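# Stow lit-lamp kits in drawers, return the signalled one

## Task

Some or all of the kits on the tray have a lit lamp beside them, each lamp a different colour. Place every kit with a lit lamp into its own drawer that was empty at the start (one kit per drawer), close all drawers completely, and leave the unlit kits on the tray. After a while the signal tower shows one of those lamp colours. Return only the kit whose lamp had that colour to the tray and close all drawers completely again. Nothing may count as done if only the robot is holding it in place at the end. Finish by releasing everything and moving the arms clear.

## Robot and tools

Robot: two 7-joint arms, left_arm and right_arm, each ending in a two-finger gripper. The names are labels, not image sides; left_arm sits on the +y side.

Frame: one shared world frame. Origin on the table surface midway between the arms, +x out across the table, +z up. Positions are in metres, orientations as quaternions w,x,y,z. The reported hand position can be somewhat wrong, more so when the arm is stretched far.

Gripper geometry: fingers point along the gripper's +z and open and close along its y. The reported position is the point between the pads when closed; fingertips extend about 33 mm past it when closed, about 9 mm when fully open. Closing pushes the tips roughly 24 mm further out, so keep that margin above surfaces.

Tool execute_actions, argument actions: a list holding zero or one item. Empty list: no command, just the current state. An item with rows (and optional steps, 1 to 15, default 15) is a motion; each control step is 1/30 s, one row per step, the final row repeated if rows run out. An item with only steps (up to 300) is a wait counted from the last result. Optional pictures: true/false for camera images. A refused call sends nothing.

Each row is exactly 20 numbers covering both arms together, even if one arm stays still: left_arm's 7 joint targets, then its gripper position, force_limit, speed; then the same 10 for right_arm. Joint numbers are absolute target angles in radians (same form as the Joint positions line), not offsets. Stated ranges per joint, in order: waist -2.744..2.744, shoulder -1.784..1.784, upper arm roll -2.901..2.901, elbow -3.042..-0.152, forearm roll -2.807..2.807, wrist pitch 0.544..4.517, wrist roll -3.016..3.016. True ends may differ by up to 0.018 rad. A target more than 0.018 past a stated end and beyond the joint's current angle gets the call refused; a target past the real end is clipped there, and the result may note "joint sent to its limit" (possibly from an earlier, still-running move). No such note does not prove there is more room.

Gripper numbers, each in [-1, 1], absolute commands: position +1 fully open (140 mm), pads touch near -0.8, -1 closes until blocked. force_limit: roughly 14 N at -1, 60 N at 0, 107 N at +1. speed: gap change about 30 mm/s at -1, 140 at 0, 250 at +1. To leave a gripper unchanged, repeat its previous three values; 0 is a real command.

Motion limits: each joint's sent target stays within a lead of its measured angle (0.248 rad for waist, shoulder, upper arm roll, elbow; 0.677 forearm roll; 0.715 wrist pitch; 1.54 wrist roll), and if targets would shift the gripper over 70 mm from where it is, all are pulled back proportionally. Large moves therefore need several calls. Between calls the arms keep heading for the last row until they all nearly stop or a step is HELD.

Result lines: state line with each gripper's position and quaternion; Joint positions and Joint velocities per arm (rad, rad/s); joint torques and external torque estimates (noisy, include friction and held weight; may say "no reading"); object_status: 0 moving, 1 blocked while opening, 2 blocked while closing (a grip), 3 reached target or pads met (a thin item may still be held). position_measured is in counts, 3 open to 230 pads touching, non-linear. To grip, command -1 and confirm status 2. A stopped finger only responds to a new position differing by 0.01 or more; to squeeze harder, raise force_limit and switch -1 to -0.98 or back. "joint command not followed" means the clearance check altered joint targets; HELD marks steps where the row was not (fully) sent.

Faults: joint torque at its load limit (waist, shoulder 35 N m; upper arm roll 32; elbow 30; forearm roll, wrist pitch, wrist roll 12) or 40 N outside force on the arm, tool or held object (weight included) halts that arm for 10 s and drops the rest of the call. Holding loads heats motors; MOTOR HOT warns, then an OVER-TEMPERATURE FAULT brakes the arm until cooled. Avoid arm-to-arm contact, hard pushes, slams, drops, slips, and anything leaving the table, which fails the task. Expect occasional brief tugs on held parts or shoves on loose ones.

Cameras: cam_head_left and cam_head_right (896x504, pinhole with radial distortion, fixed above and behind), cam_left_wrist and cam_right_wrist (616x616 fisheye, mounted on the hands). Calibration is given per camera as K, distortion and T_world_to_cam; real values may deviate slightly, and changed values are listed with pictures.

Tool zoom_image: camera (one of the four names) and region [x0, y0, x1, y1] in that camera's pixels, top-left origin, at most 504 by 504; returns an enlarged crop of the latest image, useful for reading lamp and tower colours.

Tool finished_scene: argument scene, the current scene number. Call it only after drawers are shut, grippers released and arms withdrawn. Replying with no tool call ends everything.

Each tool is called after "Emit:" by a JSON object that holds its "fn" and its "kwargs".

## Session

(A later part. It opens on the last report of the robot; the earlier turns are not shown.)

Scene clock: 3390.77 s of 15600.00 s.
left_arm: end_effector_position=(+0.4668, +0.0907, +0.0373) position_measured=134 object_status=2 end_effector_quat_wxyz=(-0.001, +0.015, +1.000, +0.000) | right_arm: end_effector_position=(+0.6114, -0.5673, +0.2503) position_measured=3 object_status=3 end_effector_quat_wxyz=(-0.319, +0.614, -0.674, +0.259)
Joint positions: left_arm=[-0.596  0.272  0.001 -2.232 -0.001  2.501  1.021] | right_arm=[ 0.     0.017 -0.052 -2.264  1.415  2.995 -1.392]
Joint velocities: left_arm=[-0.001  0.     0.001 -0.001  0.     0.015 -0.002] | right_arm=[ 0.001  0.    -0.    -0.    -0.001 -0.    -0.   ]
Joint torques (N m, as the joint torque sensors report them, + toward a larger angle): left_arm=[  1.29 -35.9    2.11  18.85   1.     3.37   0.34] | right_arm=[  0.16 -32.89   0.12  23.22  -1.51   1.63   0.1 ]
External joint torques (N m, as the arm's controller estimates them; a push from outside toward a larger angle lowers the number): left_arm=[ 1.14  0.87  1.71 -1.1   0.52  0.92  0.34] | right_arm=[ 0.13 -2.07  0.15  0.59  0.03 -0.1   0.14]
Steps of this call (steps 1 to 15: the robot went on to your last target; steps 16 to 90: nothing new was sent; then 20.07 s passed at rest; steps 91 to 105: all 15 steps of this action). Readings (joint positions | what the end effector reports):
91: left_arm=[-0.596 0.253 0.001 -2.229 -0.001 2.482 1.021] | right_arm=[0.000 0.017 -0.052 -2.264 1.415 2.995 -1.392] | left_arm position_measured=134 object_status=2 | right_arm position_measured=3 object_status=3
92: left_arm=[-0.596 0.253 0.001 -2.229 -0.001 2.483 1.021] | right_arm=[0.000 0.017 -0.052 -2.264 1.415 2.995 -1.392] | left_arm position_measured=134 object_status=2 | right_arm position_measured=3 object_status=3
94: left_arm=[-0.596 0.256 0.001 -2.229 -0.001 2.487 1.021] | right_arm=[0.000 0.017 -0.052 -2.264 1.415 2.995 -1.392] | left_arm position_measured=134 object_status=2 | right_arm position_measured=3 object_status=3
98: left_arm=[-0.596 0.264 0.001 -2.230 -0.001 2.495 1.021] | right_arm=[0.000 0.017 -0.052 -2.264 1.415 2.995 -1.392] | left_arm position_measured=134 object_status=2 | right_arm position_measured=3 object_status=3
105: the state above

Emit:
{"fn": "execute_actions", "kwargs": {"actions": [{"rows":[[-0.593,0.275,0.003,-2.232,0.0,2.513,1.028,-1,0.3,-0.6,0,0.017,-0.05,-2.264,1.415,2.995,-1.392,1,0,0],[-0.593,0.275,0.003,-2.232,0.0,2.513,1.028,-1,0.3,-0.6,0,0.017,-0.05,-2.264,1.415,2.995,-1.392,1,0,0],[-0.593,0.275,0.003,-2.232,0.0,2.513,1.028,-1,0.3,-0.6,0,0.017,-0.05,-2.264,1.415,2.995,-1.392,1,0,0],[-0.593,0.279,0.003,-2.233,0.0,2.517,1.028,-1,0.3,-0.6,0,0.017,-0.05,-2.264,1.415,2.995,-1.392,1,0,0]],"steps":12}], "pictures": false}}

Scene clock: 3402.47 s of 15600.00 s.
left_arm: end_effector_position=(+0.4676, +0.0903, +0.0347) position_measured=134 object_status=2 end_effector_quat_wxyz=(+0.000, +0.015, +1.000, -0.000) | right_arm: end_effector_position=(+0.6114, -0.5673, +0.2503) position_measured=3 object_status=3 end_effector_quat_wxyz=(-0.319, +0.614, -0.674, +0.259)
Joint positions: left_arm=[-0.596  0.277  0.001 -2.232 -0.001  2.51   1.022] | right_arm=[ 0.     0.017 -0.052 -2.264  1.415  2.995 -1.392]
Joint velocities: left_arm=[ 0.    -0.001 -0.    -0.    -0.002  0.006  0.001] | right_arm=[-0.001  0.001  0.    -0.001  0.001  0.001  0.001]
Joint torques (N m, as the joint torque sensors report them, + toward a larger angle): left_arm=[  1.55 -35.54   2.29  18.55   0.88   3.34   0.4 ] | right_arm=[  0.01 -32.8   -0.09  23.22  -1.52   1.65   0.01]
External joint torques (N m, as the arm's controller estimates them; a push from outside toward a larger angle lowers the number): left_arm=[ 1.5   1.05  1.99 -1.11  0.41  0.91  0.39] | right_arm=[ 0.14 -1.98  0.1   0.61  0.   -0.09  0.05]
Steps of this call (steps 1 to 15: the robot went on to your last target; steps 16 to 90: nothing new was sent; then 8.30 s passed at rest; steps 91 to 102: all 12 steps of this action). Readings (joint positions | what the end effector reports):
91: left_arm=[-0.596 0.272 0.001 -2.232 -0.001 2.505 1.021] | right_arm=[0.000 0.017 -0.052 -2.264 1.415 2.995 -1.392] | left_arm position_measured=134 object_status=2 | right_arm position_measured=3 object_status=3
92: left_arm=[-0.596 0.273 0.001 -2.232 -0.001 2.505 1.021] | right_arm=[0.000 0.017 -0.052 -2.264 1.415 2.995 -1.392] | left_arm position_measured=134 object_status=2 | right_arm position_measured=3 object_status=3
94: left_arm=[-0.596 0.274 0.001 -2.232 -0.001 2.507 1.021] | right_arm=[0.000 0.017 -0.052 -2.264 1.415 2.995 -1.392] | left_arm position_measured=134 object_status=2 | right_arm position_measured=3 object_status=3
98: left_arm=[-0.596 0.277 0.001 -2.232 -0.001 2.510 1.021] | right_arm=[0.000 0.017 -0.052 -2.264 1.415 2.995 -1.392] | left_arm position_measured=134 object_status=2 | right_arm position_measured=3 object_status=3
102: the state above

Emit:
{"fn": "execute_actions", "kwargs": {"actions": [{"rows":[[-0.593,0.277,0.003,-2.233,0.0,2.515,1.028,0.2,0.3,-0.5,0,0.017,-0.05,-2.264,1.415,2.995,-1.392,1,0,0]],"steps":12}], "pictures": false}}

Emit:
{"fn": "execute_actions", "kwargs": {"actions": [{"rows":[[-0.593,0.25,0,-2.229,0.0,2.47,1.028,0.2,0.3,-0.5,0,0.017,-0.05,-2.264,1.415,2.995,-1.392,1,0,0],[-0.593,0.25,0,-2.229,0.0,2.47,1.028,0.2,0.3,-0.5,0,0.017,-0.05,-2.264,1.415,2.995,-1.392,1,0,0],[-0.593,0.21,0,-2.221,0.0,2.42,1.028,0.2,0.3,-0.5,0,0.017,-0.05,-2.264,1.415,2.995,-1.392,1,0,0],[-0.593,0.21,0,-2.221,0.0,2.42,1.028,0.2,0.3,-0.5,0,0.017,-0.05,-2.264,1.415,2.995,-1.392,1,0,0],[-0.593,0.21,0,-2.221,0.0,2.42,1.028,0.2,0.3,-0.5,0,0.017,-0.05,-2.264,1.415,2.995,-1.392,1,0,0],[-0.593,0.1,0,-2.25,0.0,2.4,1.028,0.2,0.3,-0.5,0,0.017,-0.05,-2.264,1.415,2.995,-1.392,1,0,0],[-0.593,0.1,0,-2.25,0.0,2.4,1.028,0.2,0.3,-0.5,0,0.017,-0.05,-2.264,1.415,2.995,-1.392,1,0,0],[-0.593,0.1,0,-2.25,0.0,2.4,1.028,0.2,0.3,-0.5,0,0.017,-0.05,-2.264,1.415,2.995,-1.392,1,0,0],[-0.593,-0.2,0,-2.55,0.0,2.55,1.3,-1,0,0,0,0.017,-0.05,-2.264,1.415,2.995,-1.392,1,0,0]],"steps":15}], "pictures": false}}

Emit:
{"fn": "execute_actions", "kwargs": {"actions": [{"rows":[[-0.593,-0.4,0,-2.85,0.0,2.95,1.578,-1,0,0,0,0.017,-0.05,-2.264,1.415,2.995,-1.392,1,0,0]],"steps":15}], "pictures": false}}

Emit:
{"fn": "execute_actions", "kwargs": {"actions": [{"rows":[[-0.593,-0.31,0,-2.988,0.0,3.22,1.585,-1,0,0,0,0.017,-0.05,-2.264,1.415,2.995,-1.392,1,0,0]],"steps":15}], "pictures": false}}

Emit:
{"fn": "execute_actions", "kwargs": {"actions": [{"steps":20}]}}

Scene clock: 3428.93 s of 15600.00 s.
left_arm: end_effector_position=(+0.4678, +0.0901, +0.0347) position_measured=104 object_status=0 end_effector_quat_wxyz=(+0.001, +0.015, +1.000, -0.001) | right_arm: end_effector_position=(+0.6114, -0.5673, +0.2503) position_measured=3 object_status=3 end_effector_quat_wxyz=(-0.319, +0.614, -0.674, +0.259)
Joint positions: left_arm=[-0.596  0.278  0.001 -2.232 -0.001  2.512  1.022] | right_arm=[ 0.     0.017 -0.052 -2.264  1.415  2.995 -1.392]
Joint velocities: left_arm=[ 0.001  0.001  0.     0.     0.002  0.    -0.001] | right_arm=[ 0.     0.    -0.002 -0.     0.001  0.001 -0.001]
Joint torques (N m, as the joint torque sensors report them, + toward a larger angle): left_arm=[  0.57 -36.31   2.04  19.     0.88   3.14   0.47] | right_arm=[ -0.17 -32.88   0.17  22.94  -1.55   1.6    0.02]
External joint torques (N m, as the arm's controller estimates them; a push from outside toward a larger angle lowers the number): left_arm=[ 0.52  0.23  1.74 -0.64  0.41  0.71  0.47] | right_arm=[-0.2  -1.99  0.2   0.28 -0.02 -0.12  0.06]
Steps of this call (steps 1 to 15: the robot went on to your last target; steps 16 to 90: nothing new was sent; then 23.07 s passed at rest; steps 91 to 102: all 12 steps of this action). Readings (joint positions | what the end effector reports):
91: left_arm=[-0.596 0.278 0.001 -2.232 -0.001 2.512 1.022] | right_arm=[0.000 0.017 -0.052 -2.264 1.415 2.995 -1.392] | left_arm position_measured=134 object_status=0 | right_arm position_measured=3 object_status=3
92: left_arm=[-0.596 0.278 0.001 -2.232 -0.001 2.512 1.022] | right_arm=[0.000 0.017 -0.052 -2.264 1.415 2.995 -1.392] | left_arm position_measured=134 object_status=0 | right_arm position_measured=3 object_status=3
94: left_arm=[-0.596 0.278 0.001 -2.232 -0.001 2.512 1.022] | right_arm=[0.000 0.017 -0.052 -2.264 1.415 2.995 -1.392] | left_arm position_measured=121 object_status=0 | right_arm position_measured=3 object_status=3
98: left_arm=[-0.596 0.278 0.001 -2.232 -0.001 2.512 1.022] | right_arm=[0.000 0.017 -0.052 -2.264 1.415 2.995 -1.392] | left_arm position_measured=104 object_status=0 | right_arm position_measured=3 object_status=3
102: the state above

Scene clock: 3429.43 s of 15600.00 s.
left_arm: end_effector_position=(+0.4279, +0.1163, +0.1538) position_measured=148 object_status=0 end_effector_quat_wxyz=(+0.079, +0.087, +0.992, -0.043) | right_arm: end_effector_position=(+0.6114, -0.5673, +0.2503) position_measured=3 object_status=3 end_effector_quat_wxyz=(-0.319, +0.614, -0.674, +0.259)
Joint positions: left_arm=[-0.595 -0.186  0.    -2.525 -0.     2.52   1.166] | right_arm=[ 0.     0.017 -0.052 -2.264  1.415  2.995 -1.392]
Joint velocities: left_arm=[ 0.    -0.273 -0.001 -0.25   0.001  0.173  0.42 ] | right_arm=[-0.     0.    -0.     0.001  0.003 -0.     0.001]
Joint torques (N m, as the joint torque sensors report them, + toward a larger angle): left_arm=[  0.68 -18.17   0.1   19.38   0.82   3.17   0.58] | right_arm=[  0.05 -32.86   0.04  22.99  -1.53   1.65   0.08]
External joint torques (N m, as the arm's controller estimates them; a push from outside toward a larger angle lowers the number): left_arm=[ 0.75 -1.56  0.35 -0.98  0.2   0.73  0.6 ] | right_arm=[ 0.01 -1.96  0.06  0.32  0.01 -0.07  0.12]
Steps of this call (steps 1 to 15: all 15 steps of this action). Readings (joint positions | what the end effector reports):
1: left_arm=[-0.596 0.274 0.001 -2.233 -0.001 2.505 1.022] | right_arm=[0.000 0.017 -0.052 -2.264 1.415 2.995 -1.392] | left_arm position_measured=104 object_status=0 | right_arm position_measured=3 object_status=3
2: left_arm=[-0.596 0.268 0.001 -2.233 -0.001 2.499 1.022] | right_arm=[0.000 0.017 -0.052 -2.264 1.415 2.995 -1.392] | left_arm position_measured=104 object_status=3 | right_arm position_measured=3 object_status=3
4: left_arm=[-0.596 0.243 0.001 -2.231 -0.001 2.474 1.022] | right_arm=[0.000 0.017 -0.052 -2.264 1.415 2.995 -1.392] | left_arm position_measured=104 object_status=3 | right_arm position_measured=3 object_status=3
8: left_arm=[-0.596 0.144 0.001 -2.244 -0.001 2.436 1.022] | right_arm=[0.000 0.017 -0.052 -2.264 1.415 2.995 -1.392] | left_arm position_measured=104 object_status=3 | right_arm position_measured=3 object_status=3
15: the state above

Scene clock: 3429.93 s of 15600.00 s.
left_arm: end_effector_position=(+0.4160, +0.1240, +0.1699) position_measured=233 object_status=0 end_effector_quat_wxyz=(+0.222, +0.242, +0.942, -0.076) | right_arm: end_effector_position=(+0.6114, -0.5673, +0.2503) position_measured=3 object_status=3 end_effector_quat_wxyz=(-0.319, +0.614, -0.674, +0.259)
Joint positions: left_arm=[-0.595 -0.398  0.    -2.848  0.     2.924  1.492] | right_arm=[ 0.     0.017 -0.052 -2.264  1.415  2.995 -1.392]
Joint velocities: left_arm=[-0.001 -0.004 -0.    -0.006 -0.001  0.136  0.263] | right_arm=[-0.001 -0.002  0.001 -0.001 -0.     0.001  0.   ]
Joint torques (N m, as the joint torque sensors report them, + toward a larger angle): left_arm=[  0.66 -15.46  -0.42  20.43   0.61   4.04   0.45] | right_arm=[  0.07 -32.93  -0.05  23.33  -1.52   1.63   0.05]
External joint torques (N m, as the arm's controller estimates them; a push from outside toward a larger angle lowers the number): left_arm=[ 0.7  -0.57 -0.02 -0.66  0.09  0.84  0.47] | right_arm=[ 0.27 -1.96  0.21  0.65  0.   -0.12  0.09]
Steps of this call (steps 1 to 15: all 15 steps of this action). Readings (joint positions | what the end effector reports):
1: left_arm=[-0.595 -0.233 0.000 -2.589 0.000 2.593 1.206] | right_arm=[0.000 0.017 -0.052 -2.264 1.415 2.995 -1.392] | left_arm position_measured=156 object_status=0 | right_arm position_measured=3 object_status=3
2: left_arm=[-0.595 -0.294 0.000 -2.667 0.000 2.658 1.244] | right_arm=[0.000 0.017 -0.052 -2.264 1.415 2.995 -1.392] | left_arm position_measured=163 object_status=0 | right_arm position_measured=3 object_status=3
4: left_arm=[-0.595 -0.361 0.000 -2.771 0.000 2.751 1.308] | right_arm=[0.000 0.017 -0.052 -2.264 1.415 2.995 -1.392] | left_arm position_measured=179 object_status=0 | right_arm position_measured=3 object_status=3
8: left_arm=[-0.595 -0.391 0.000 -2.838 0.000 2.856 1.402] | right_arm=[0.000 0.017 -0.052 -2.264 1.415 2.995 -1.392] | left_arm position_measured=209 object_status=0 | right_arm position_measured=3 object_status=3
15: the state above

Scene clock: 3430.43 s of 15600.00 s.
left_arm: end_effector_position=(+0.3973, +0.1363, +0.1210) position_measured=233 object_status=3 end_effector_quat_wxyz=(+0.248, +0.272, +0.927, -0.075) | right_arm: end_effector_position=(+0.6114, -0.5673, +0.2503) position_measured=3 object_status=3 end_effector_quat_wxyz=(-0.319, +0.614, -0.674, +0.259)
Joint positions: left_arm=[-0.595 -0.311  0.    -2.987  0.     3.2    1.562] | right_arm=[ 0.     0.017 -0.052 -2.264  1.415  2.995 -1.392]
Joint velocities: left_arm=[ 0.001 -0.     0.001 -0.    -0.     0.095  0.054] | right_arm=[ 0.001  0.001 -0.    -0.002  0.     0.001 -0.   ]
Joint torques (N m, as the joint torque sensors report them, + toward a larger angle): left_arm=[  0.49 -14.89  -0.37  17.12   0.53   4.07   0.5 ] | right_arm=[  0.3  -32.96  -0.2   23.03  -1.51   1.6    0.08]
External joint torques (N m, as the arm's controller estimates them; a push from outside toward a larger angle lowers the number): left_arm=[ 0.42 -0.04 -0.14 -0.78  0.18  0.8   0.51] | right_arm=[ 0.34 -2.15 -0.09  0.43  0.01 -0.12  0.12]
Steps of this call (steps 1 to 15: all 15 steps of this action). Readings (joint positions | what the end effector reports):
1: left_arm=[-0.595 -0.387 0.000 -2.870 0.000 2.979 1.501] | right_arm=[0.000 0.017 -0.052 -2.264 1.415 2.995 -1.392] | left_arm position_measured=233 object_status=0 | right_arm position_measured=3 object_status=3
2: left_arm=[-0.595 -0.366 0.000 -2.905 0.000 3.024 1.509] | right_arm=[0.000 0.017 -0.052 -2.264 1.415 2.995 -1.392] | left_arm position_measured=233 object_status=3 | right_arm position_measured=3 object_status=3
4: left_arm=[-0.595 -0.328 0.000 -2.959 0.000 3.083 1.523] | right_arm=[0.000 0.017 -0.052 -2.264 1.415 2.995 -1.392] | left_arm position_measured=233 object_status=3 | right_arm position_measured=3 object_status=3
8: left_arm=[-0.595 -0.311 0.000 -2.987 0.000 3.152 1.543] | right_arm=[0.000 0.017 -0.052 -2.264 1.415 2.995 -1.392] | left_arm position_measured=233 object_status=3 | right_arm position_measured=3 object_status=3
15: the state above

Scene clock: 3431.10 s of 15600.00 s.
left_arm: end_effector_position=(+0.4002, +0.1344, +0.1247) position_measured=233 object_status=3 end_effector_quat_wxyz=(+0.255, +0.279, +0.923, -0.076) | right_arm: end_effector_position=(+0.6114, -0.5673, +0.2503) position_measured=3 object_status=3 end_effector_quat_wxyz=(-0.319, +0.614, -0.674, +0.259)
Joint positions: left_arm=[-0.595 -0.311  0.    -2.987  0.     3.216  1.576] | right_arm=[ 0.     0.017 -0.052 -2.264  1.415  2.995 -1.392]
Joint velocities: left_arm=[-0.001 -0.001 -0.001  0.001 -0.     0.002  0.005] | right_arm=[ 0.001 -0.001  0.001 -0.     0.001  0.     0.   ]
Joint torques (N m, as the joint torque sensors report them, + toward a larger angle): left_arm=[  0.88 -15.07  -0.02  17.11   0.51   4.05   0.57] | right_arm=[  0.37 -32.94  -0.06  23.03  -1.47   1.68   0.04]
External joint torques (N m, as the arm's controller estimates them; a push from outside toward a larger angle lowers the number): left_arm=[ 0.9  -0.13  0.28 -0.97  0.14  0.72  0.58] | right_arm=[ 0.29 -1.98 -0.07  0.31  0.07 -0.05  0.08]
Steps of this call (steps 1 to 20: the robot went on to your last target). Readings (joint positions | what the end effector reports):
1: left_arm=[-0.595 -0.311 0.000 -2.987 0.000 3.203 1.563] | right_arm=[0.000 0.017 -0.052 -2.264 1.415 2.995 -1.392] | left_arm position_measured=233 object_status=3 | right_arm position_measured=3 object_status=3
2: left_arm=[-0.595 -0.311 0.000 -2.987 0.000 3.205 1.565] | right_arm=[0.000 0.017 -0.052 -2.264 1.415 2.995 -1.392] | left_arm position_measured=233 object_status=3 | right_arm position_measured=3 object_status=3
4: left_arm=[-0.595 -0.311 0.000 -2.987 0.000 3.209 1.568] | right_arm=[0.000 0.017 -0.052 -2.264 1.415 2.995 -1.392] | left_arm position_measured=233 object_status=3 | right_arm position_measured=3 object_status=3
8: left_arm=[-0.595 -0.311 0.000 -2.987 0.000 3.213 1.571] | right_arm=[0.000 0.017 -0.052 -2.264 1.415 2.995 -1.392] | left_arm position_measured=233 object_status=3 | right_arm position_measured=3 object_status=3
20: the state above
camera_calibration (this result's frames):
cam_left_wrist: T_world_to_cam=[[0.682511, 0.729966, 0.0364438, -0.367582], [0.39574, -0.411013, 0.821254, -0.192443], [0.614467, -0.546092, -0.569398, 0.0890053], [0, 0, 0, 1]] pos_world=[0.272345, 0.237831, 0.22212]
cam_right_wrist: T_world_to_cam=[[-0.674773, 0.112803, -0.729354, 0.656197], [-0.245956, 0.897385, 0.366341, 0.559087], [0.695835, 0.426586, -0.577787, 0.137366], [0, 0, 0, 1]] pos_world=[0.484711, -0.634336, 0.353152]

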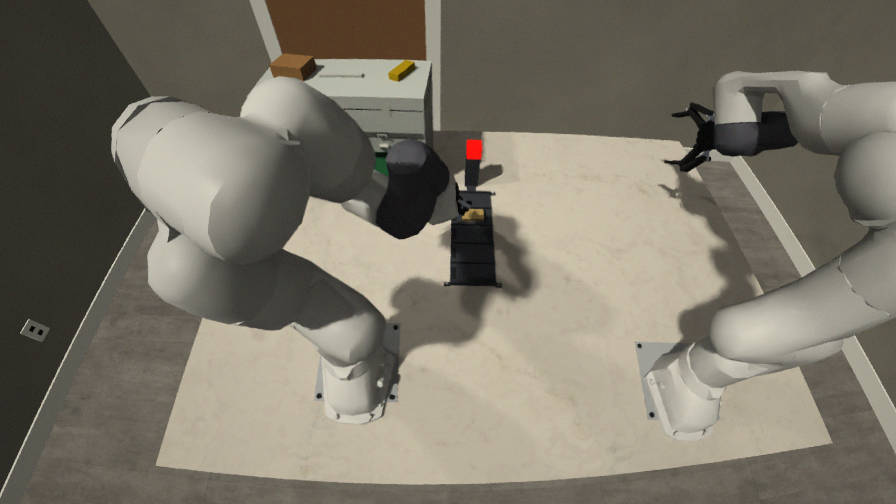

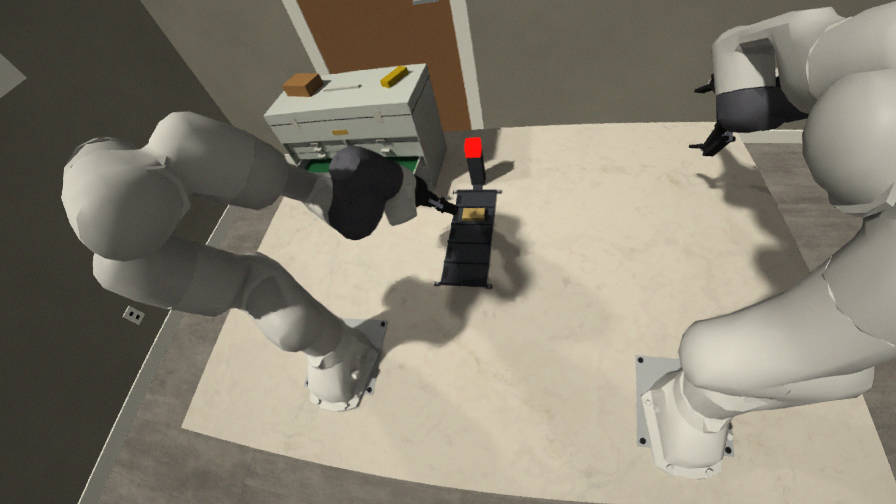

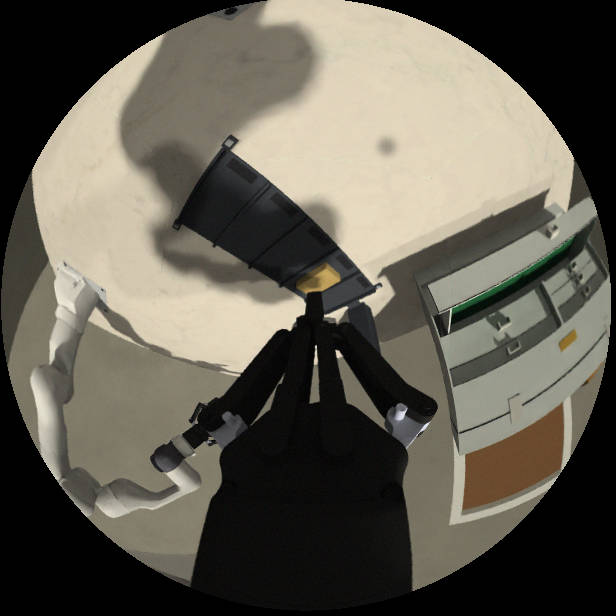

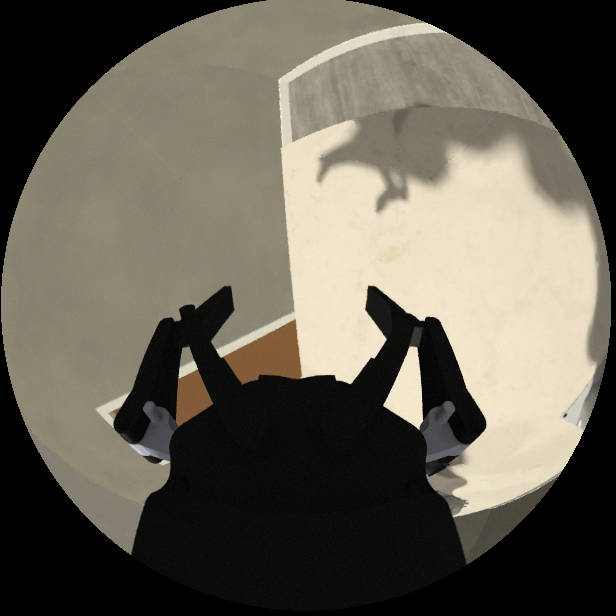

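Emit:
{"fn": "execute_actions", "kwargs": {"actions": [{"rows":[[-0.593,-0.497,0,-3.0075,0.0,2.905,1.585,-1,0,0,0,0.017,-0.05,-2.264,1.415,2.995,-1.392,1,0,0]],"steps":15}], "pictures": false}}

Emit:
{"fn": "execute_actions", "kwargs": {"actions": [{"rows":[[-0.02,-0.497,0,-3.0075,0.0,2.905,1.585,-1,0,0,0,0.017,-0.05,-2.264,1.415,2.995,-1.392,1,0,0]],"steps":15}], "pictures": false}}

Emit:
{"fn": "execute_actions", "kwargs": {"actions": [{"steps":15}], "pictures": false}}

Emit:
{"fn": "execute_actions", "kwargs": {"actions": [{"rows":[[-0.02,-0.49,0,-3.006,0.0,2.95,1.585,-1,0,0,0,0.017,-0.05,-2.264,1.415,2.995,-1.392,1,0,0],[-0.02,-0.48,0,-3.005,0.0,2.98,1.585,-1,0,0,0,0.017,-0.05,-2.264,1.415,2.995,-1.392,1,0,0],[-0.02,-0.465,0,-3.004,0.0,3.01,1.585,-1,0,0,0,0.017,-0.05,-2.264,1.415,2.995,-1.392,1,0,0],[-0.02,-0.45,0,-3.002,0.0,3.035,1.585,-1,0,0,0,0.017,-0.05,-2.264,1.415,2.995,-1.392,1,0,0],[-0.02,-0.435,0,-3.001,0.0,3.06,1.585,-1,0,0,0,0.017,-0.05,-2.264,1.415,2.995,-1.392,1,0,0],[-0.02,-0.42,0,-2.999,0.0,3.085,1.585,-1,0,0,0,0.017,-0.05,-2.264,1.415,2.995,-1.392,1,0,0],[-0.02,-0.405,0,-2.998,0.0,3.11,1.585,-1,0,0,0,0.017,-0.05,-2.264,1.415,2.995,-1.392,1,0,0],[-0.02,-0.39,0,-2.996,0.0,3.135,1.585,-1,0,0,0,0.017,-0.05,-2.264,1.415,2.995,-1.392,1,0,0],[-0.02,-0.375,0,-2.995,0.0,3.16,1.585,-1,0,0,0,0.017,-0.05,-2.264,1.415,2.995,-1.392,1,0,0],[-0.02,-0.36,0,-2.993,0.0,3.185,1.585,-1,0,0,0,0.017,-0.05,-2.264,1.415,2.995,-1.392,1,0,0],[-0.02,-0.345,0,-2.992,0.0,3.205,1.585,-1,0,0,0,0.017,-0.05,-2.264,1.415,2.995,-1.392,1,0,0],[-0.02,-0.33,0,-2.99,0.0,3.225,1.585,-1,0,0,0,0.017,-0.05,-2.264,1.415,2.995,-1.392,1,0,0],[-0.02,-0.32,0,-2.989,0.0,3.225,1.585,-1,0,0,0,0.017,-0.05,-2.264,1.415,2.995,-1.392,1,0,0],[-0.02,-0.31,0,-2.988,0.0,3.225,1.585,-1,0,0,0,0.017,-0.05,-2.264,1.415,2.995,-1.392,1,0,0]],"steps":15}], "pictures": false}}

Emit:
{"fn": "execute_actions", "kwargs": {"actions": [{"steps":15}]}}

Scene clock: 3458.63 s of 15600.00 s.
left_arm: end_effector_position=(+0.3644, +0.1579, +0.1323) position_measured=233 object_status=3 end_effector_quat_wxyz=(+0.197, +0.284, +0.937, -0.058) | right_arm: end_effector_position=(+0.6114, -0.5673, +0.2503) position_measured=3 object_status=3 end_effector_quat_wxyz=(-0.319, +0.614, -0.674, +0.259)
Joint positions: left_arm=[-0.595 -0.495  0.    -3.006  0.     2.925  1.578] | right_arm=[ 0.     0.017 -0.052 -2.264  1.415  2.995 -1.392]
Joint velocities: left_arm=[ 0.001 -0.003  0.001  0.    -0.001 -0.097 -0.001] | right_arm=[ 0.    -0.001 -0.    -0.    -0.    -0.001 -0.001]
Joint torques (N m, as the joint torque sensors report them, + toward a larger angle): left_arm=[  0.85 -12.21  -0.14  18.96   0.49   2.76   0.52] | right_arm=[  0.32 -32.76  -0.21  23.24  -1.55   1.69   0.06]
External joint torques (N m, as the arm's controller estimates them; a push from outside toward a larger angle lowers the number): left_arm=[ 0.86 -1.26  0.31 -1.59  0.01 -0.48  0.53] | right_arm=[ 0.29 -1.7  -0.18  0.48 -0.01 -0.04  0.1 ]
Steps of this call (steps 1 to 15: the robot went on to your last target; steps 16 to 90: nothing new was sent; then 24.03 s passed at rest; steps 91 to 105: all 15 steps of this action). Readings (joint positions | what the end effector reports):
91: left_arm=[-0.595 -0.347 0.000 -2.996 0.000 3.163 1.578] | right_arm=[0.000 0.017 -0.052 -2.264 1.415 2.995 -1.392] | left_arm position_measured=233 object_status=3 | right_arm position_measured=3 object_status=3
92: left_arm=[-0.595 -0.398 0.000 -3.003 0.000 3.116 1.578] | right_arm=[0.000 0.017 -0.052 -2.264 1.415 2.995 -1.392] | left_arm position_measured=233 object_status=3 | right_arm position_measured=3 object_status=3
94: left_arm=[-0.595 -0.460 0.000 -3.002 0.000 3.050 1.578] | right_arm=[0.000 0.017 -0.052 -2.264 1.415 2.995 -1.392] | left_arm position_measured=233 object_status=3 | right_arm position_measured=3 object_status=3
98: left_arm=[-0.595 -0.492 0.000 -3.003 0.000 2.974 1.578] | right_arm=[0.000 0.017 -0.052 -2.264 1.415 2.995 -1.392] | left_arm position_measured=233 object_status=3 | right_arm position_measured=3 object_status=3
105: the state above

Scene clock: 3459.13 s of 15600.00 s.
left_arm: end_effector_position=(+0.4305, +0.3847, +0.1296) position_measured=233 object_status=3 end_effector_quat_wxyz=(+0.199, +0.010, +0.980, -0.001) | right_arm: end_effector_position=(+0.6114, -0.5673, +0.2503) position_measured=3 object_status=3 end_effector_quat_wxyz=(-0.319, +0.614, -0.674, +0.259)
Joint positions: left_arm=[-0.03  -0.495  0.003 -3.006  0.001  2.911  1.578] | right_arm=[ 0.     0.017 -0.052 -2.264  1.415  2.995 -1.392]
Joint velocities: left_arm=[ 0.104  0.002 -0.    -0.001  0.001 -0.013  0.   ] | right_arm=[-0.     0.     0.     0.     0.     0.    -0.001]
Joint torques (N m, as the joint torque sensors report them, + toward a larger angle): left_arm=[  0.44 -11.94  -1.92  19.5    0.51   2.78   0.35] | right_arm=[  0.32 -32.68   0.01  22.82  -1.52   1.62   0.01]
External joint torques (N m, as the arm's controller estimates them; a push from outside toward a larger angle lowers the number): left_arm=[ 1.33 -1.12 -0.58 -0.91 -0.14 -0.4   0.36] | right_arm=[ 0.3  -1.67  0.05  0.07  0.02 -0.11  0.05]
Steps of this call (steps 1 to 15: all 15 steps of this action). Readings (joint positions | what the end effector reports):
1: left_arm=[-0.559 -0.495 -0.009 -3.006 0.003 2.923 1.578] | right_arm=[0.000 0.017 -0.052 -2.264 1.415 2.995 -1.392] | left_arm position_measured=233 object_status=3 | right_arm position_measured=3 object_status=3
2: left_arm=[-0.508 -0.495 -0.008 -3.006 0.003 2.922 1.578] | right_arm=[0.000 0.017 -0.052 -2.264 1.415 2.995 -1.392] | left_arm position_measured=233 object_status=3 | right_arm position_measured=3 object_status=3
4: left_arm=[-0.406 -0.495 -0.005 -3.006 0.003 2.920 1.578] | right_arm=[0.000 0.017 -0.052 -2.264 1.415 2.995 -1.392] | left_arm position_measured=233 object_status=3 | right_arm position_measured=3 object_status=3
8: left_arm=[-0.198 -0.495 -0.003 -3.006 0.002 2.917 1.578] | right_arm=[0.000 0.017 -0.052 -2.264 1.415 2.995 -1.392] | left_arm position_measured=233 object_status=3 | right_arm position_measured=3 object_status=3
15: the state above

Scene clock: 3459.63 s of 15600.00 s.
left_arm: end_effector_position=(+0.4300, +0.3876, +0.1292) position_measured=233 object_status=3 end_effector_quat_wxyz=(+0.198, +0.007, +0.980, -0.000) | right_arm: end_effector_position=(+0.6114, -0.5673, +0.2503) position_measured=3 object_status=3 end_effector_quat_wxyz=(-0.319, +0.614, -0.674, +0.259)
Joint positions: left_arm=[-0.023 -0.495  0.003 -3.006  0.001  2.909  1.578] | right_arm=[ 0.     0.017 -0.052 -2.264  1.415  2.995 -1.392]
Joint velocities: left_arm=[ 0.001  0.    -0.     0.     0.003 -0.001  0.001] | right_arm=[-0.     0.001  0.     0.    -0.     0.     0.002]
Joint torques (N m, as the joint torque sensors report them, + toward a larger angle): left_arm=[  1.33 -11.73  -1.32  19.3    0.59   2.63   0.46] | right_arm=[ -0.07 -32.71   0.08  22.86  -1.52   1.62   0.04]
External joint torques (N m, as the arm's controller estimates them; a push from outside toward a larger angle lowers the number): left_arm=[ 1.3  -0.83 -0.88 -1.14  0.1  -0.56  0.47] | right_arm=[ 0.02 -1.9   0.23  0.23  0.01 -0.11  0.08]
Steps of this call (steps 1 to 15: the robot went on to your last target). Readings (joint positions | what the end effector reports):
1: left_arm=[-0.027 -0.495 0.003 -3.006 0.001 2.911 1.578] | right_arm=[0.000 0.017 -0.052 -2.264 1.415 2.995 -1.392] | left_arm position_measured=233 object_status=3 | right_arm position_measured=3 object_status=3
2: left_arm=[-0.026 -0.495 0.003 -3.006 0.001 2.911 1.578] | right_arm=[0.000 0.017 -0.052 -2.264 1.415 2.995 -1.392] | left_arm position_measured=233 object_status=3 | right_arm position_measured=3 object_status=3
4: left_arm=[-0.024 -0.495 0.003 -3.006 0.001 2.910 1.578] | right_arm=[0.000 0.017 -0.052 -2.264 1.415 2.995 -1.392] | left_arm position_measured=233 object_status=3 | right_arm position_measured=3 object_status=3
8: left_arm=[-0.023 -0.495 0.003 -3.006 0.001 2.910 1.578] | right_arm=[0.000 0.017 -0.052 -2.264 1.415 2.995 -1.392] | left_arm position_measured=233 object_status=3 | right_arm position_measured=3 object_status=3
15: the state above
All arms were judged still, so your last target was given up. Only a new action makes them travel on or press farther. Fingers that are still opening or closing keep moving.

Scene clock: 3460.13 s of 15600.00 s.
left_arm: end_effector_position=(+0.4665, +0.3875, +0.1187) position_measured=233 object_status=3 end_effector_quat_wxyz=(+0.248, +0.007, +0.969, -0.000) | right_arm: end_effector_position=(+0.6114, -0.5673, +0.2503) position_measured=3 object_status=3 end_effector_quat_wxyz=(-0.319, +0.614, -0.674, +0.259)
Joint positions: left_arm=[-0.023 -0.327  0.003 -2.991  0.001  3.166  1.578] | right_arm=[ 0.     0.017 -0.052 -2.264  1.415  2.995 -1.392]
Joint velocities: left_arm=[ 0.001  0.241  0.     0.005 -0.     0.322  0.001] | right_arm=[ 0.001 -0.     0.001  0.001  0.    -0.    -0.001]
Joint torques (N m, as the joint torque sensors report them, + toward a larger angle): left_arm=[  0.82 -15.69  -1.01  19.56   0.48   4.36   0.43] | right_arm=[  0.38 -32.66  -0.22  22.9   -1.55   1.62   0.03]
External joint torques (N m, as the arm's controller estimates them; a push from outside toward a larger angle lowers the number): left_arm=[ 0.75  1.74 -0.78  0.5   0.15  0.83  0.44] | right_arm=[ 0.3  -1.7  -0.23  0.2  -0.01 -0.11  0.07]
Steps of this call (steps 1 to 15: all 15 steps of this action). Readings (joint positions | what the end effector reports):
1: left_arm=[-0.023 -0.494 0.003 -3.006 0.001 2.915 1.578] | right_arm=[0.000 0.017 -0.052 -2.264 1.415 2.995 -1.392] | left_arm position_measured=233 object_status=3 | right_arm position_measured=3 object_status=3
2: left_arm=[-0.023 -0.491 0.003 -3.006 0.001 2.926 1.578] | right_arm=[0.000 0.017 -0.052 -2.264 1.415 2.995 -1.392] | left_arm position_measured=233 object_status=3 | right_arm position_measured=3 object_status=3
4: left_arm=[-0.023 -0.476 0.003 -3.004 0.001 2.956 1.578] | right_arm=[0.000 0.017 -0.052 -2.264 1.415 2.995 -1.392] | left_arm position_measured=233 object_status=3 | right_arm position_measured=3 object_status=3
8: left_arm=[-0.023 -0.423 0.003 -3.000 0.001 3.034 1.578] | right_arm=[0.000 0.017 -0.052 -2.264 1.415 2.995 -1.392] | left_arm position_measured=233 object_status=3 | right_arm position_measured=3 object_status=3
15: the state above

Scene clock: 3460.63 s of 15600.00 s.
left_arm: end_effector_position=(+0.4765, +0.3875, +0.1249) position_measured=233 object_status=3 end_effector_quat_wxyz=(+0.267, +0.007, +0.964, -0.000) | right_arm: end_effector_position=(+0.6114, -0.5673, +0.2503) position_measured=3 object_status=3 end_effector_quat_wxyz=(-0.319, +0.614, -0.674, +0.259)
Joint positions: left_arm=[-0.023 -0.312  0.003 -2.989  0.001  3.218  1.578] | right_arm=[ 0.     0.017 -0.052 -2.264  1.415  2.995 -1.392]
Joint velocities: left_arm=[ 0.002  0.001  0.    -0.    -0.001  0.017  0.001] | right_arm=[ 0.     0.001  0.    -0.    -0.    -0.     0.001]
Joint torques (N m, as the joint torque sensors report them, + toward a larger angle): left_arm=[  1.86 -13.57  -1.49  19.34   0.45   4.19   0.41] | right_arm=[  0.47 -32.71  -0.01  23.14  -1.55   1.68   0.02]
External joint torques (N m, as the arm's controller estimates them; a push from outside toward a larger angle lowers the number): left_arm=[ 1.81  1.27 -1.24  1.38  0.09  0.87  0.42] | right_arm=[ 0.46 -1.89  0.03  0.5  -0.02 -0.04  0.06]
Steps of this call (steps 1 to 15: the robot went on to your last target). Readings (joint positions | what the end effector reports):
1: left_arm=[-0.023 -0.321 0.003 -2.991 0.001 3.175 1.578] | right_arm=[0.000 0.017 -0.052 -2.264 1.415 2.995 -1.392] | left_arm position_measured=233 object_status=3 | right_arm position_measured=3 object_status=3
2: left_arm=[-0.023 -0.317 0.003 -2.991 0.001 3.183 1.578] | right_arm=[0.000 0.017 -0.052 -2.264 1.415 2.995 -1.392] | left_arm position_measured=233 object_status=3 | right_arm position_measured=3 object_status=3
4: left_arm=[-0.023 -0.314 0.003 -2.991 0.001 3.195 1.578] | right_arm=[0.000 0.017 -0.052 -2.264 1.415 2.995 -1.392] | left_arm position_measured=233 object_status=3 | right_arm position_measured=3 object_status=3
8: left_arm=[-0.023 -0.312 0.003 -2.990 0.001 3.209 1.578] | right_arm=[0.000 0.017 -0.052 -2.264 1.415 2.995 -1.392] | left_arm position_measured=233 object_status=3 | right_arm position_measured=3 object_status=3
15: the state above
camera_calibration (this result's frames):
cam_left_wrist: T_world_to_cam=[[0.178018, 0.983326, 0.0371553, -0.462264], [0.553875, -0.131338, 0.822175, -0.302574], [0.813346, -0.125783, -0.56802, -0.0772886], [0, 0, 0, 1]] pos_world=[0.312742, 0.405095, 0.222043]
cam_right_wrist: T_world_to_cam=[[-0.674773, 0.112803, -0.729354, 0.656197], [-0.245956, 0.897385, 0.366341, 0.559087], [0.695835, 0.426586, -0.577787, 0.137366], [0, 0, 0, 1]] pos_world=[0.484711, -0.634335, 0.353152]

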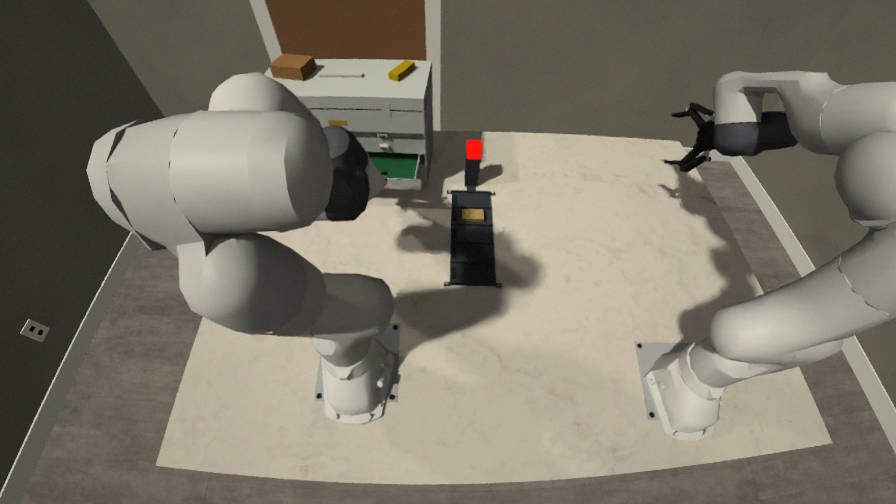

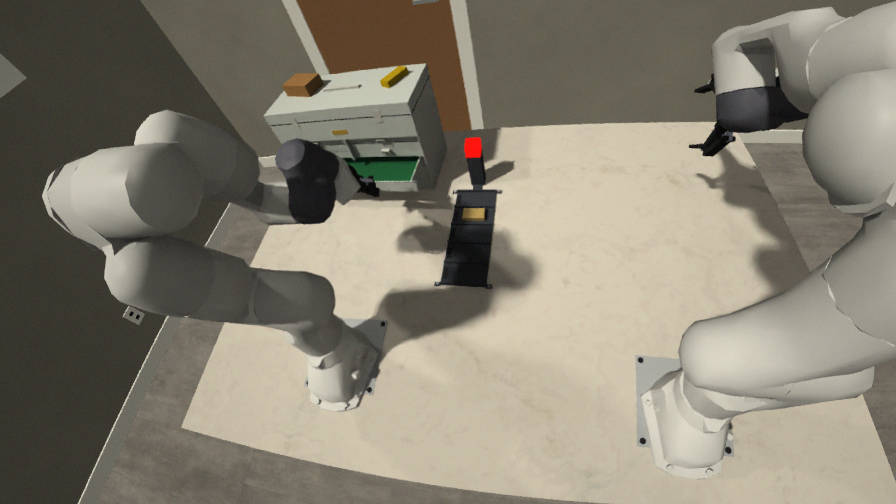

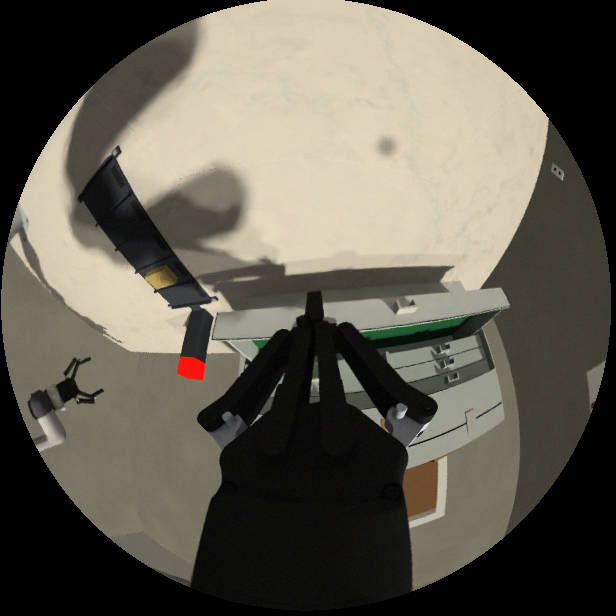

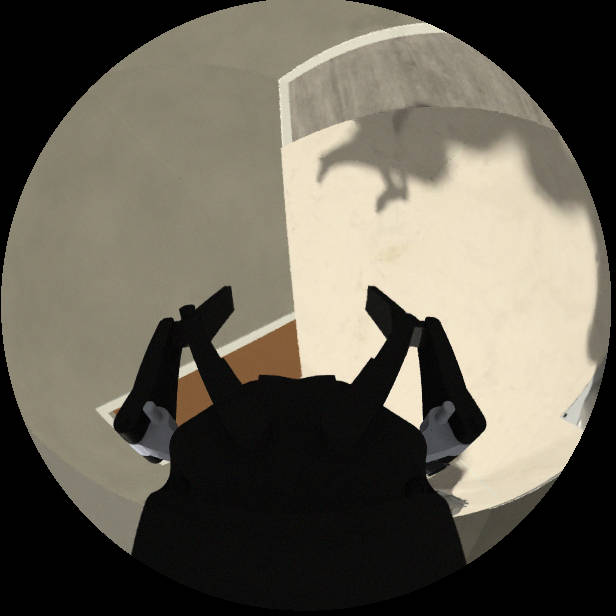

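Emit:
{"fn": "execute_actions", "kwargs": {"actions": [{"rows":[[-0.02,-0.31,0,-2.975,0.0,3.215,1.585,-1,0,0,0,0.017,-0.05,-2.264,1.415,2.995,-1.392,1,0,0],[-0.02,-0.302,0,-2.962,0.0,3.21,1.585,-1,0,0,0,0.017,-0.05,-2.264,1.415,2.995,-1.392,1,0,0],[-0.02,-0.29,0,-2.949,0.0,3.208,1.585,-1,0,0,0,0.017,-0.05,-2.264,1.415,2.995,-1.392,1,0,0],[-0.02,-0.277,0,-2.936,0.0,3.207,1.585,-1,0,0,0,0.017,-0.05,-2.264,1.415,2.995,-1.392,1,0,0],[-0.02,-0.264,0,-2.922,0.0,3.206,1.585,-1,0,0,0,0.017,-0.05,-2.264,1.415,2.995,-1.392,1,0,0],[-0.02,-0.251,0,-2.909,0.0,3.205,1.585,-1,0,0,0,0.017,-0.05,-2.264,1.415,2.995,-1.392,1,0,0],[-0.02,-0.238,0,-2.896,0.0,3.204,1.585,-1,0,0,0,0.017,-0.05,-2.264,1.415,2.995,-1.392,1,0,0],[-0.02,-0.225,0,-2.883,0.0,3.203,1.585,-1,0,0,0,0.017,-0.05,-2.264,1.415,2.995,-1.392,1,0,0],[-0.02,-0.213,0,-2.869,0.0,3.202,1.585,-1,0,0,0,0.017,-0.05,-2.264,1.415,2.995,-1.392,1,0,0],[-0.02,-0.201,0,-2.856,0.0,3.201,1.585,-1,0,0,0,0.017,-0.05,-2.264,1.415,2.995,-1.392,1,0,0],[-0.02,-0.189,0,-2.843,0.0,3.2,1.585,-1,0,0,0,0.017,-0.05,-2.264,1.415,2.995,-1.392,1,0,0],[-0.02,-0.177,0,-2.83,0.0,3.199,1.585,-1,0,0,0,0.017,-0.05,-2.264,1.415,2.995,-1.392,1,0,0],[-0.02,-0.165,0,-2.816,0.0,3.198,1.585,-1,0,0,0,0.017,-0.05,-2.264,1.415,2.995,-1.392,1,0,0],[-0.02,-0.153,0,-2.803,0.0,3.197,1.585,-1,0,0,0,0.017,-0.05,-2.264,1.415,2.995,-1.392,1,0,0],[-0.02,-0.142,0,-2.79,0.0,3.195,1.585,-1,0,0,0,0.017,-0.05,-2.264,1.415,2.995,-1.392,1,0,0]],"steps":15}], "pictures": false}}

Emit:
{"fn": "execute_actions", "kwargs": {"actions": [{"rows":[[-0.02,-0.131,0,-2.777,0.0,3.193,1.585,-1,0,0,0,0.017,-0.05,-2.264,1.415,2.995,-1.392,1,0,0],[-0.02,-0.12,0,-2.763,0.0,3.19,1.585,-1,0,0,0,0.017,-0.05,-2.264,1.415,2.995,-1.392,1,0,0],[-0.02,-0.109,0,-2.75,0.0,3.188,1.585,-1,0,0,0,0.017,-0.05,-2.264,1.415,2.995,-1.392,1,0,0],[-0.02,-0.098,0,-2.737,0.0,3.185,1.585,-1,0,0,0,0.017,-0.05,-2.264,1.415,2.995,-1.392,1,0,0],[-0.02,-0.087,0,-2.723,0.0,3.182,1.585,-1,0,0,0,0.017,-0.05,-2.264,1.415,2.995,-1.392,1,0,0],[-0.02,-0.077,0,-2.71,0.0,3.18,1.585,-1,0,0,0,0.017,-0.05,-2.264,1.415,2.995,-1.392,1,0,0],[-0.02,-0.066,0,-2.697,0.0,3.177,1.585,-1,0,0,0,0.017,-0.05,-2.264,1.415,2.995,-1.392,1,0,0],[-0.02,-0.056,0,-2.683,0.0,3.174,1.585,-1,0,0,0,0.017,-0.05,-2.264,1.415,2.995,-1.392,1,0,0],[-0.02,-0.045,0,-2.67,0.0,3.171,1.585,-1,0,0,0,0.017,-0.05,-2.264,1.415,2.995,-1.392,1,0,0],[-0.02,-0.035,0,-2.657,0.0,3.168,1.585,-1,0,0,0,0.017,-0.05,-2.264,1.415,2.995,-1.392,1,0,0],[-0.02,-0.027,0,-2.646,0.0,3.166,1.585,-1,0,0,0,0.017,-0.05,-2.264,1.415,2.995,-1.392,1,0,0],[-0.02,-0.02,0,-2.637,0.0,3.164,1.585,-1,0,0,0,0.017,-0.05,-2.264,1.415,2.995,-1.392,1,0,0],[-0.02,-0.014,0,-2.6295,0.0,3.162,1.585,-1,0,0,0,0.017,-0.05,-2.264,1.415,2.995,-1.392,1,0,0]],"steps":15}], "pictures": false}}

Emit:
{"fn": "execute_actions", "kwargs": {"actions": [{"rows":[[-0.02,-0.01,0,-2.624,0.0,3.161,1.585,-1,0,0,0,0.017,-0.05,-2.264,1.415,2.995,-1.392,1,0,0],[-0.02,-0.01,0,-2.624,0.0,3.161,1.585,-1,0,0,0,0.017,-0.05,-2.264,1.415,2.995,-1.392,1,0,0],[-0.02,-0.005,0,-2.618,0.0,3.16,1.585,-1,0,0,0,0.017,-0.05,-2.264,1.415,2.995,-1.392,1,0,0],[-0.02,-0.005,0,-2.618,0.0,3.16,1.585,-1,0,0,0,0.017,-0.05,-2.264,1.415,2.995,-1.392,1,0,0],[-0.02,-0.001,0,-2.612,0.0,3.159,1.585,-1,0,0,0,0.017,-0.05,-2.264,1.415,2.995,-1.392,1,0,0]],"steps":15}]}}

Scene clock: 3511.00 s of 15600.00 s.
left_arm: end_effector_position=(+0.5278, +0.3858, +0.1264) position_measured=233 object_status=3 end_effector_quat_wxyz=(+0.263, +0.009, +0.965, +0.000) | right_arm: end_effector_position=(+0.6114, -0.5673, +0.2503) position_measured=3 object_status=3 end_effector_quat_wxyz=(-0.319, +0.614, -0.674, +0.259)
Joint positions: left_arm=[-0.023 -0.165 -0.001 -2.826  0.001  3.194  1.58 ] | right_arm=[ 0.     0.017 -0.052 -2.264  1.415  2.995 -1.392]
Joint velocities: left_arm=[ 0.001  0.34  -0.006  0.372  0.    -0.025  0.   ] | right_arm=[ 0.     0.001 -0.001 -0.001  0.001 -0.001 -0.002]
Joint torques (N m, as the joint torque sensors report them, + toward a larger angle): left_arm=[  1.3  -22.25   1.23  21.43   0.45   4.29   0.34] | right_arm=[ -0.23 -32.61  -0.2   23.07  -1.55   1.62   0.02]
External joint torques (N m, as the arm's controller estimates them; a push from outside toward a larger angle lowers the number): left_arm=[1.33 0.1  1.21 4.86 0.07 1.28 0.33] | right_arm=[-0.18 -1.77 -0.09  0.44 -0.02 -0.11  0.06]
Steps of this call (steps 1 to 15: the robot went on to your last target; steps 16 to 90: nothing new was sent; then 46.87 s passed at rest; steps 91 to 105: all 15 steps of this action). Readings (joint positions | what the end effector reports):
91: left_arm=[-0.023 -0.311 0.003 -2.987 0.001 3.220 1.578] | right_arm=[0.000 0.017 -0.052 -2.264 1.415 2.995 -1.392] | left_arm position_measured=233 object_status=3 | right_arm position_measured=3 object_status=3
92: left_arm=[-0.023 -0.309 0.002 -2.982 0.001 3.217 1.578] | right_arm=[0.000 0.017 -0.052 -2.264 1.415 2.995 -1.392] | left_arm position_measured=233 object_status=3 | right_arm position_measured=3 object_status=3
94: left_arm=[-0.023 -0.295 0.002 -2.966 0.001 3.211 1.579] | right_arm=[0.000 0.017 -0.052 -2.264 1.415 2.995 -1.392] | left_arm position_measured=233 object_status=3 | right_arm position_measured=3 object_status=3
98: left_arm=[-0.023 -0.250 0.001 -2.918 0.001 3.203 1.579] | right_arm=[0.000 0.017 -0.052 -2.264 1.415 2.995 -1.392] | left_arm position_measured=233 object_status=3 | right_arm position_measured=3 object_status=3
105: the state above

Scene clock: 3511.50 s of 15600.00 s.
left_arm: end_effector_position=(+0.5853, +0.3849, +0.1274) position_measured=233 object_status=3 end_effector_quat_wxyz=(+0.264, +0.009, +0.964, -0.000) | right_arm: end_effector_position=(+0.6114, -0.5673, +0.2503) position_measured=3 object_status=3 end_effector_quat_wxyz=(-0.319, +0.614, -0.674, +0.259)
Joint positions: left_arm=[-0.023 -0.018 -0.001 -2.646  0.001  3.162  1.58 ] | right_arm=[ 0.     0.017 -0.052 -2.264  1.415  2.995 -1.392]
Joint velocities: left_arm=[ 0.     0.09  -0.001  0.123 -0.    -0.04  -0.   ] | right_arm=[-0.001 -0.001 -0.     0.002 -0.001 -0.    -0.001]
Joint torques (N m, as the joint torque sensors report them, + toward a larger angle): left_arm=[  1.27 -27.47   1.01  23.35   0.48   4.48   0.26] | right_arm=[  0.21 -32.75   0.    23.45  -1.58   1.64   0.08]
External joint torques (N m, as the arm's controller estimates them; a push from outside toward a larger angle lowers the number): left_arm=[ 1.13 -0.82  0.88  5.42  0.13  1.19  0.27] | right_arm=[ 0.28 -1.73  0.13  0.68 -0.04 -0.1   0.12]
Steps of this call (steps 1 to 15: all 15 steps of this action). Readings (joint positions | what the end effector reports):
1: left_arm=[-0.023 -0.153 -0.001 -2.813 0.001 3.192 1.580] | right_arm=[0.000 0.017 -0.052 -2.264 1.415 2.995 -1.392] | left_arm position_measured=233 object_status=3 | right_arm position_measured=3 object_status=3
2: left_arm=[-0.023 -0.142 -0.001 -2.799 0.001 3.190 1.580] | right_arm=[0.000 0.017 -0.052 -2.264 1.415 2.995 -1.392] | left_arm position_measured=233 object_status=3 | right_arm position_measured=3 object_status=3
4: left_arm=[-0.023 -0.120 -0.001 -2.773 0.001 3.186 1.580] | right_arm=[0.000 0.017 -0.052 -2.264 1.415 2.995 -1.392] | left_arm position_measured=233 object_status=3 | right_arm position_measured=3 object_status=3
8: left_arm=[-0.023 -0.076 -0.001 -2.720 0.001 3.177 1.580] | right_arm=[0.000 0.017 -0.052 -2.264 1.415 2.995 -1.392] | left_arm position_measured=233 object_status=3 | right_arm position_measured=3 object_status=3
15: the state above

Scene clock: 3512.00 s of 15600.00 s.
left_arm: end_effector_position=(+0.5928, +0.3847, +0.1274) position_measured=233 object_status=3 end_effector_quat_wxyz=(+0.263, +0.009, +0.965, -0.000) | right_arm: end_effector_position=(+0.6114, -0.5673, +0.2503) position_measured=3 object_status=3 end_effector_quat_wxyz=(-0.319, +0.614, -0.674, +0.259)
Joint positions: left_arm=[-0.023  0.    -0.001 -2.62   0.001  3.153  1.58 ] | right_arm=[ 0.     0.017 -0.052 -2.264  1.415  2.995 -1.392]
Joint velocities: left_arm=[-0.001  0.     0.     0.003  0.001 -0.003  0.   ] | right_arm=[-0.    -0.    -0.    -0.001  0.     0.    -0.001]
Joint torques (N m, as the joint torque sensors report them, + toward a larger angle): left_arm=[  0.9  -27.47   1.27  23.79   0.54   4.63   0.43] | right_arm=[  0.23 -32.68  -0.32  23.28  -1.5    1.58   0.06]
External joint torques (N m, as the arm's controller estimates them; a push from outside toward a larger angle lowers the number): left_arm=[ 0.99 -0.76  1.35  4.86  0.12  1.31  0.44] | right_arm=[ 0.26 -1.81 -0.23  0.63  0.03 -0.15  0.1 ]
Steps of this call (steps 1 to 15: all 15 steps of this action). Readings (joint positions | what the end effector reports):
1: left_arm=[-0.023 -0.015 -0.001 -2.641 0.001 3.160 1.580] | right_arm=[0.000 0.017 -0.052 -2.264 1.415 2.995 -1.392] | left_arm position_measured=233 object_status=3 | right_arm position_measured=3 object_status=3
2: left_arm=[-0.023 -0.013 -0.001 -2.638 0.001 3.159 1.580] | right_arm=[0.000 0.017 -0.052 -2.264 1.415 2.995 -1.392] | left_arm position_measured=233 object_status=3 | right_arm position_measured=3 object_status=3
4: left_arm=[-0.023 -0.008 -0.001 -2.631 0.001 3.157 1.580] | right_arm=[0.000 0.017 -0.052 -2.264 1.415 2.995 -1.392] | left_arm position_measured=233 object_status=3 | right_arm position_measured=3 object_status=3
8: left_arm=[-0.023 -0.001 -0.001 -2.622 0.001 3.154 1.580] | right_arm=[0.000 0.017 -0.052 -2.264 1.415 2.995 -1.392] | left_arm position_measured=233 object_status=3 | right_arm position_measured=3 object_status=3
15: the state above
camera_calibration (this result's frames):
cam_left_wrist: T_world_to_cam=[[0.183307, 0.982346, 0.0373555, -0.483176], [0.559815, -0.135547, 0.817456, -0.370804], [0.808088, -0.128933, -0.574778, -0.165629], [0, 0, 0, 1]] pos_world=[0.429994, 0.403029, 0.225965]
cam_right_wrist: T_world_to_cam=[[-0.674773, 0.112803, -0.729354, 0.656197], [-0.245956, 0.897385, 0.366341, 0.559087], [0.695835, 0.426586, -0.577787, 0.137366], [0, 0, 0, 1]] pos_world=[0.484711, -0.634335, 0.353152]

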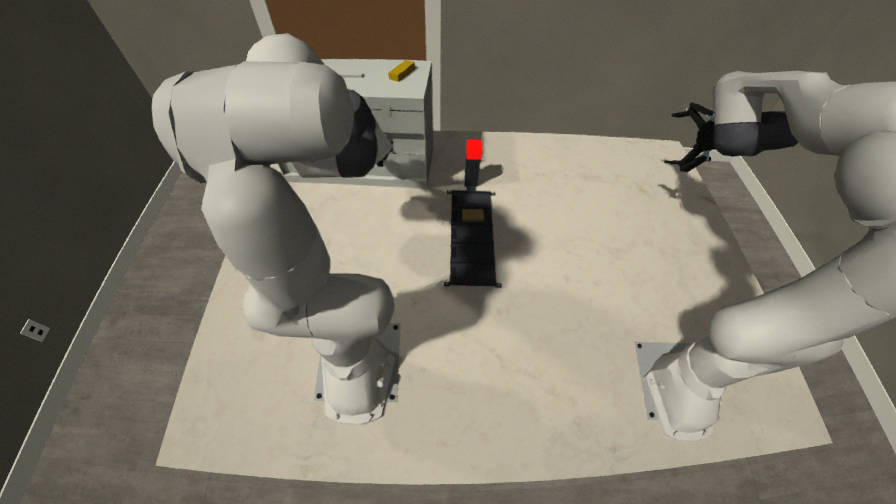

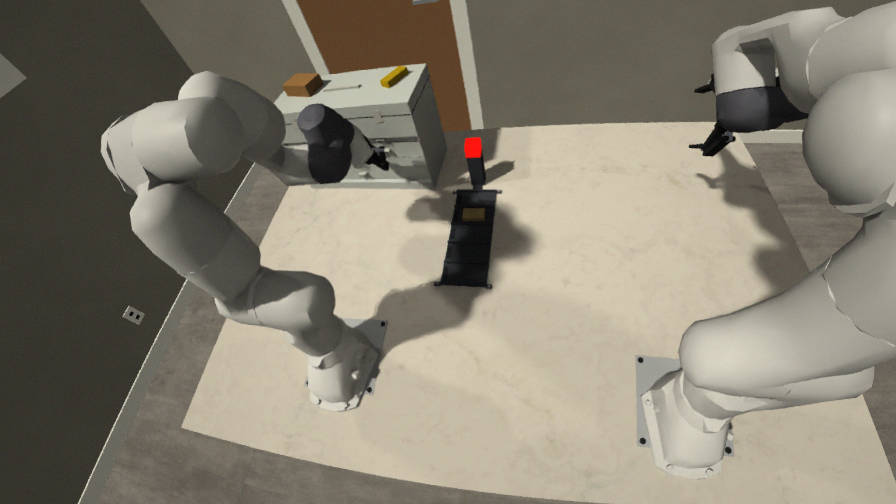

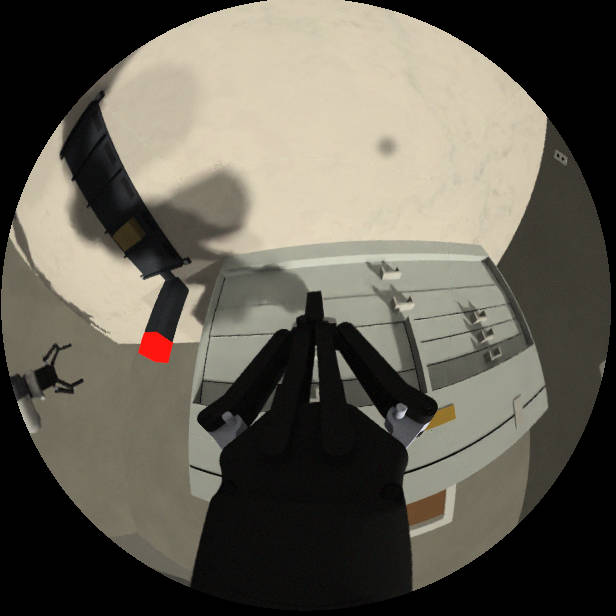

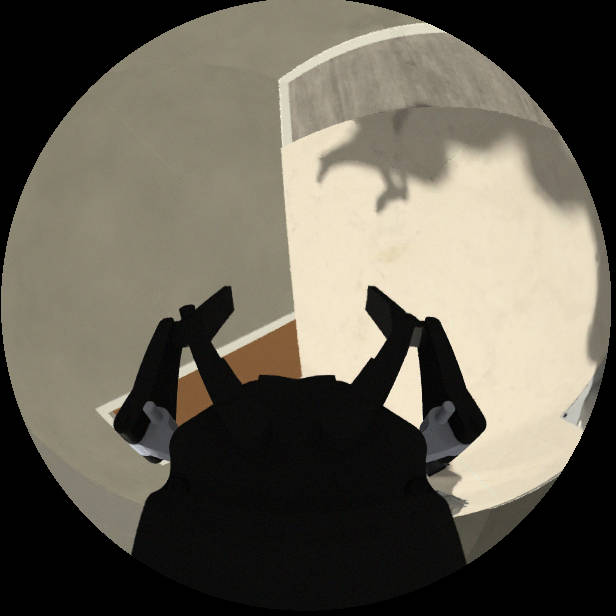

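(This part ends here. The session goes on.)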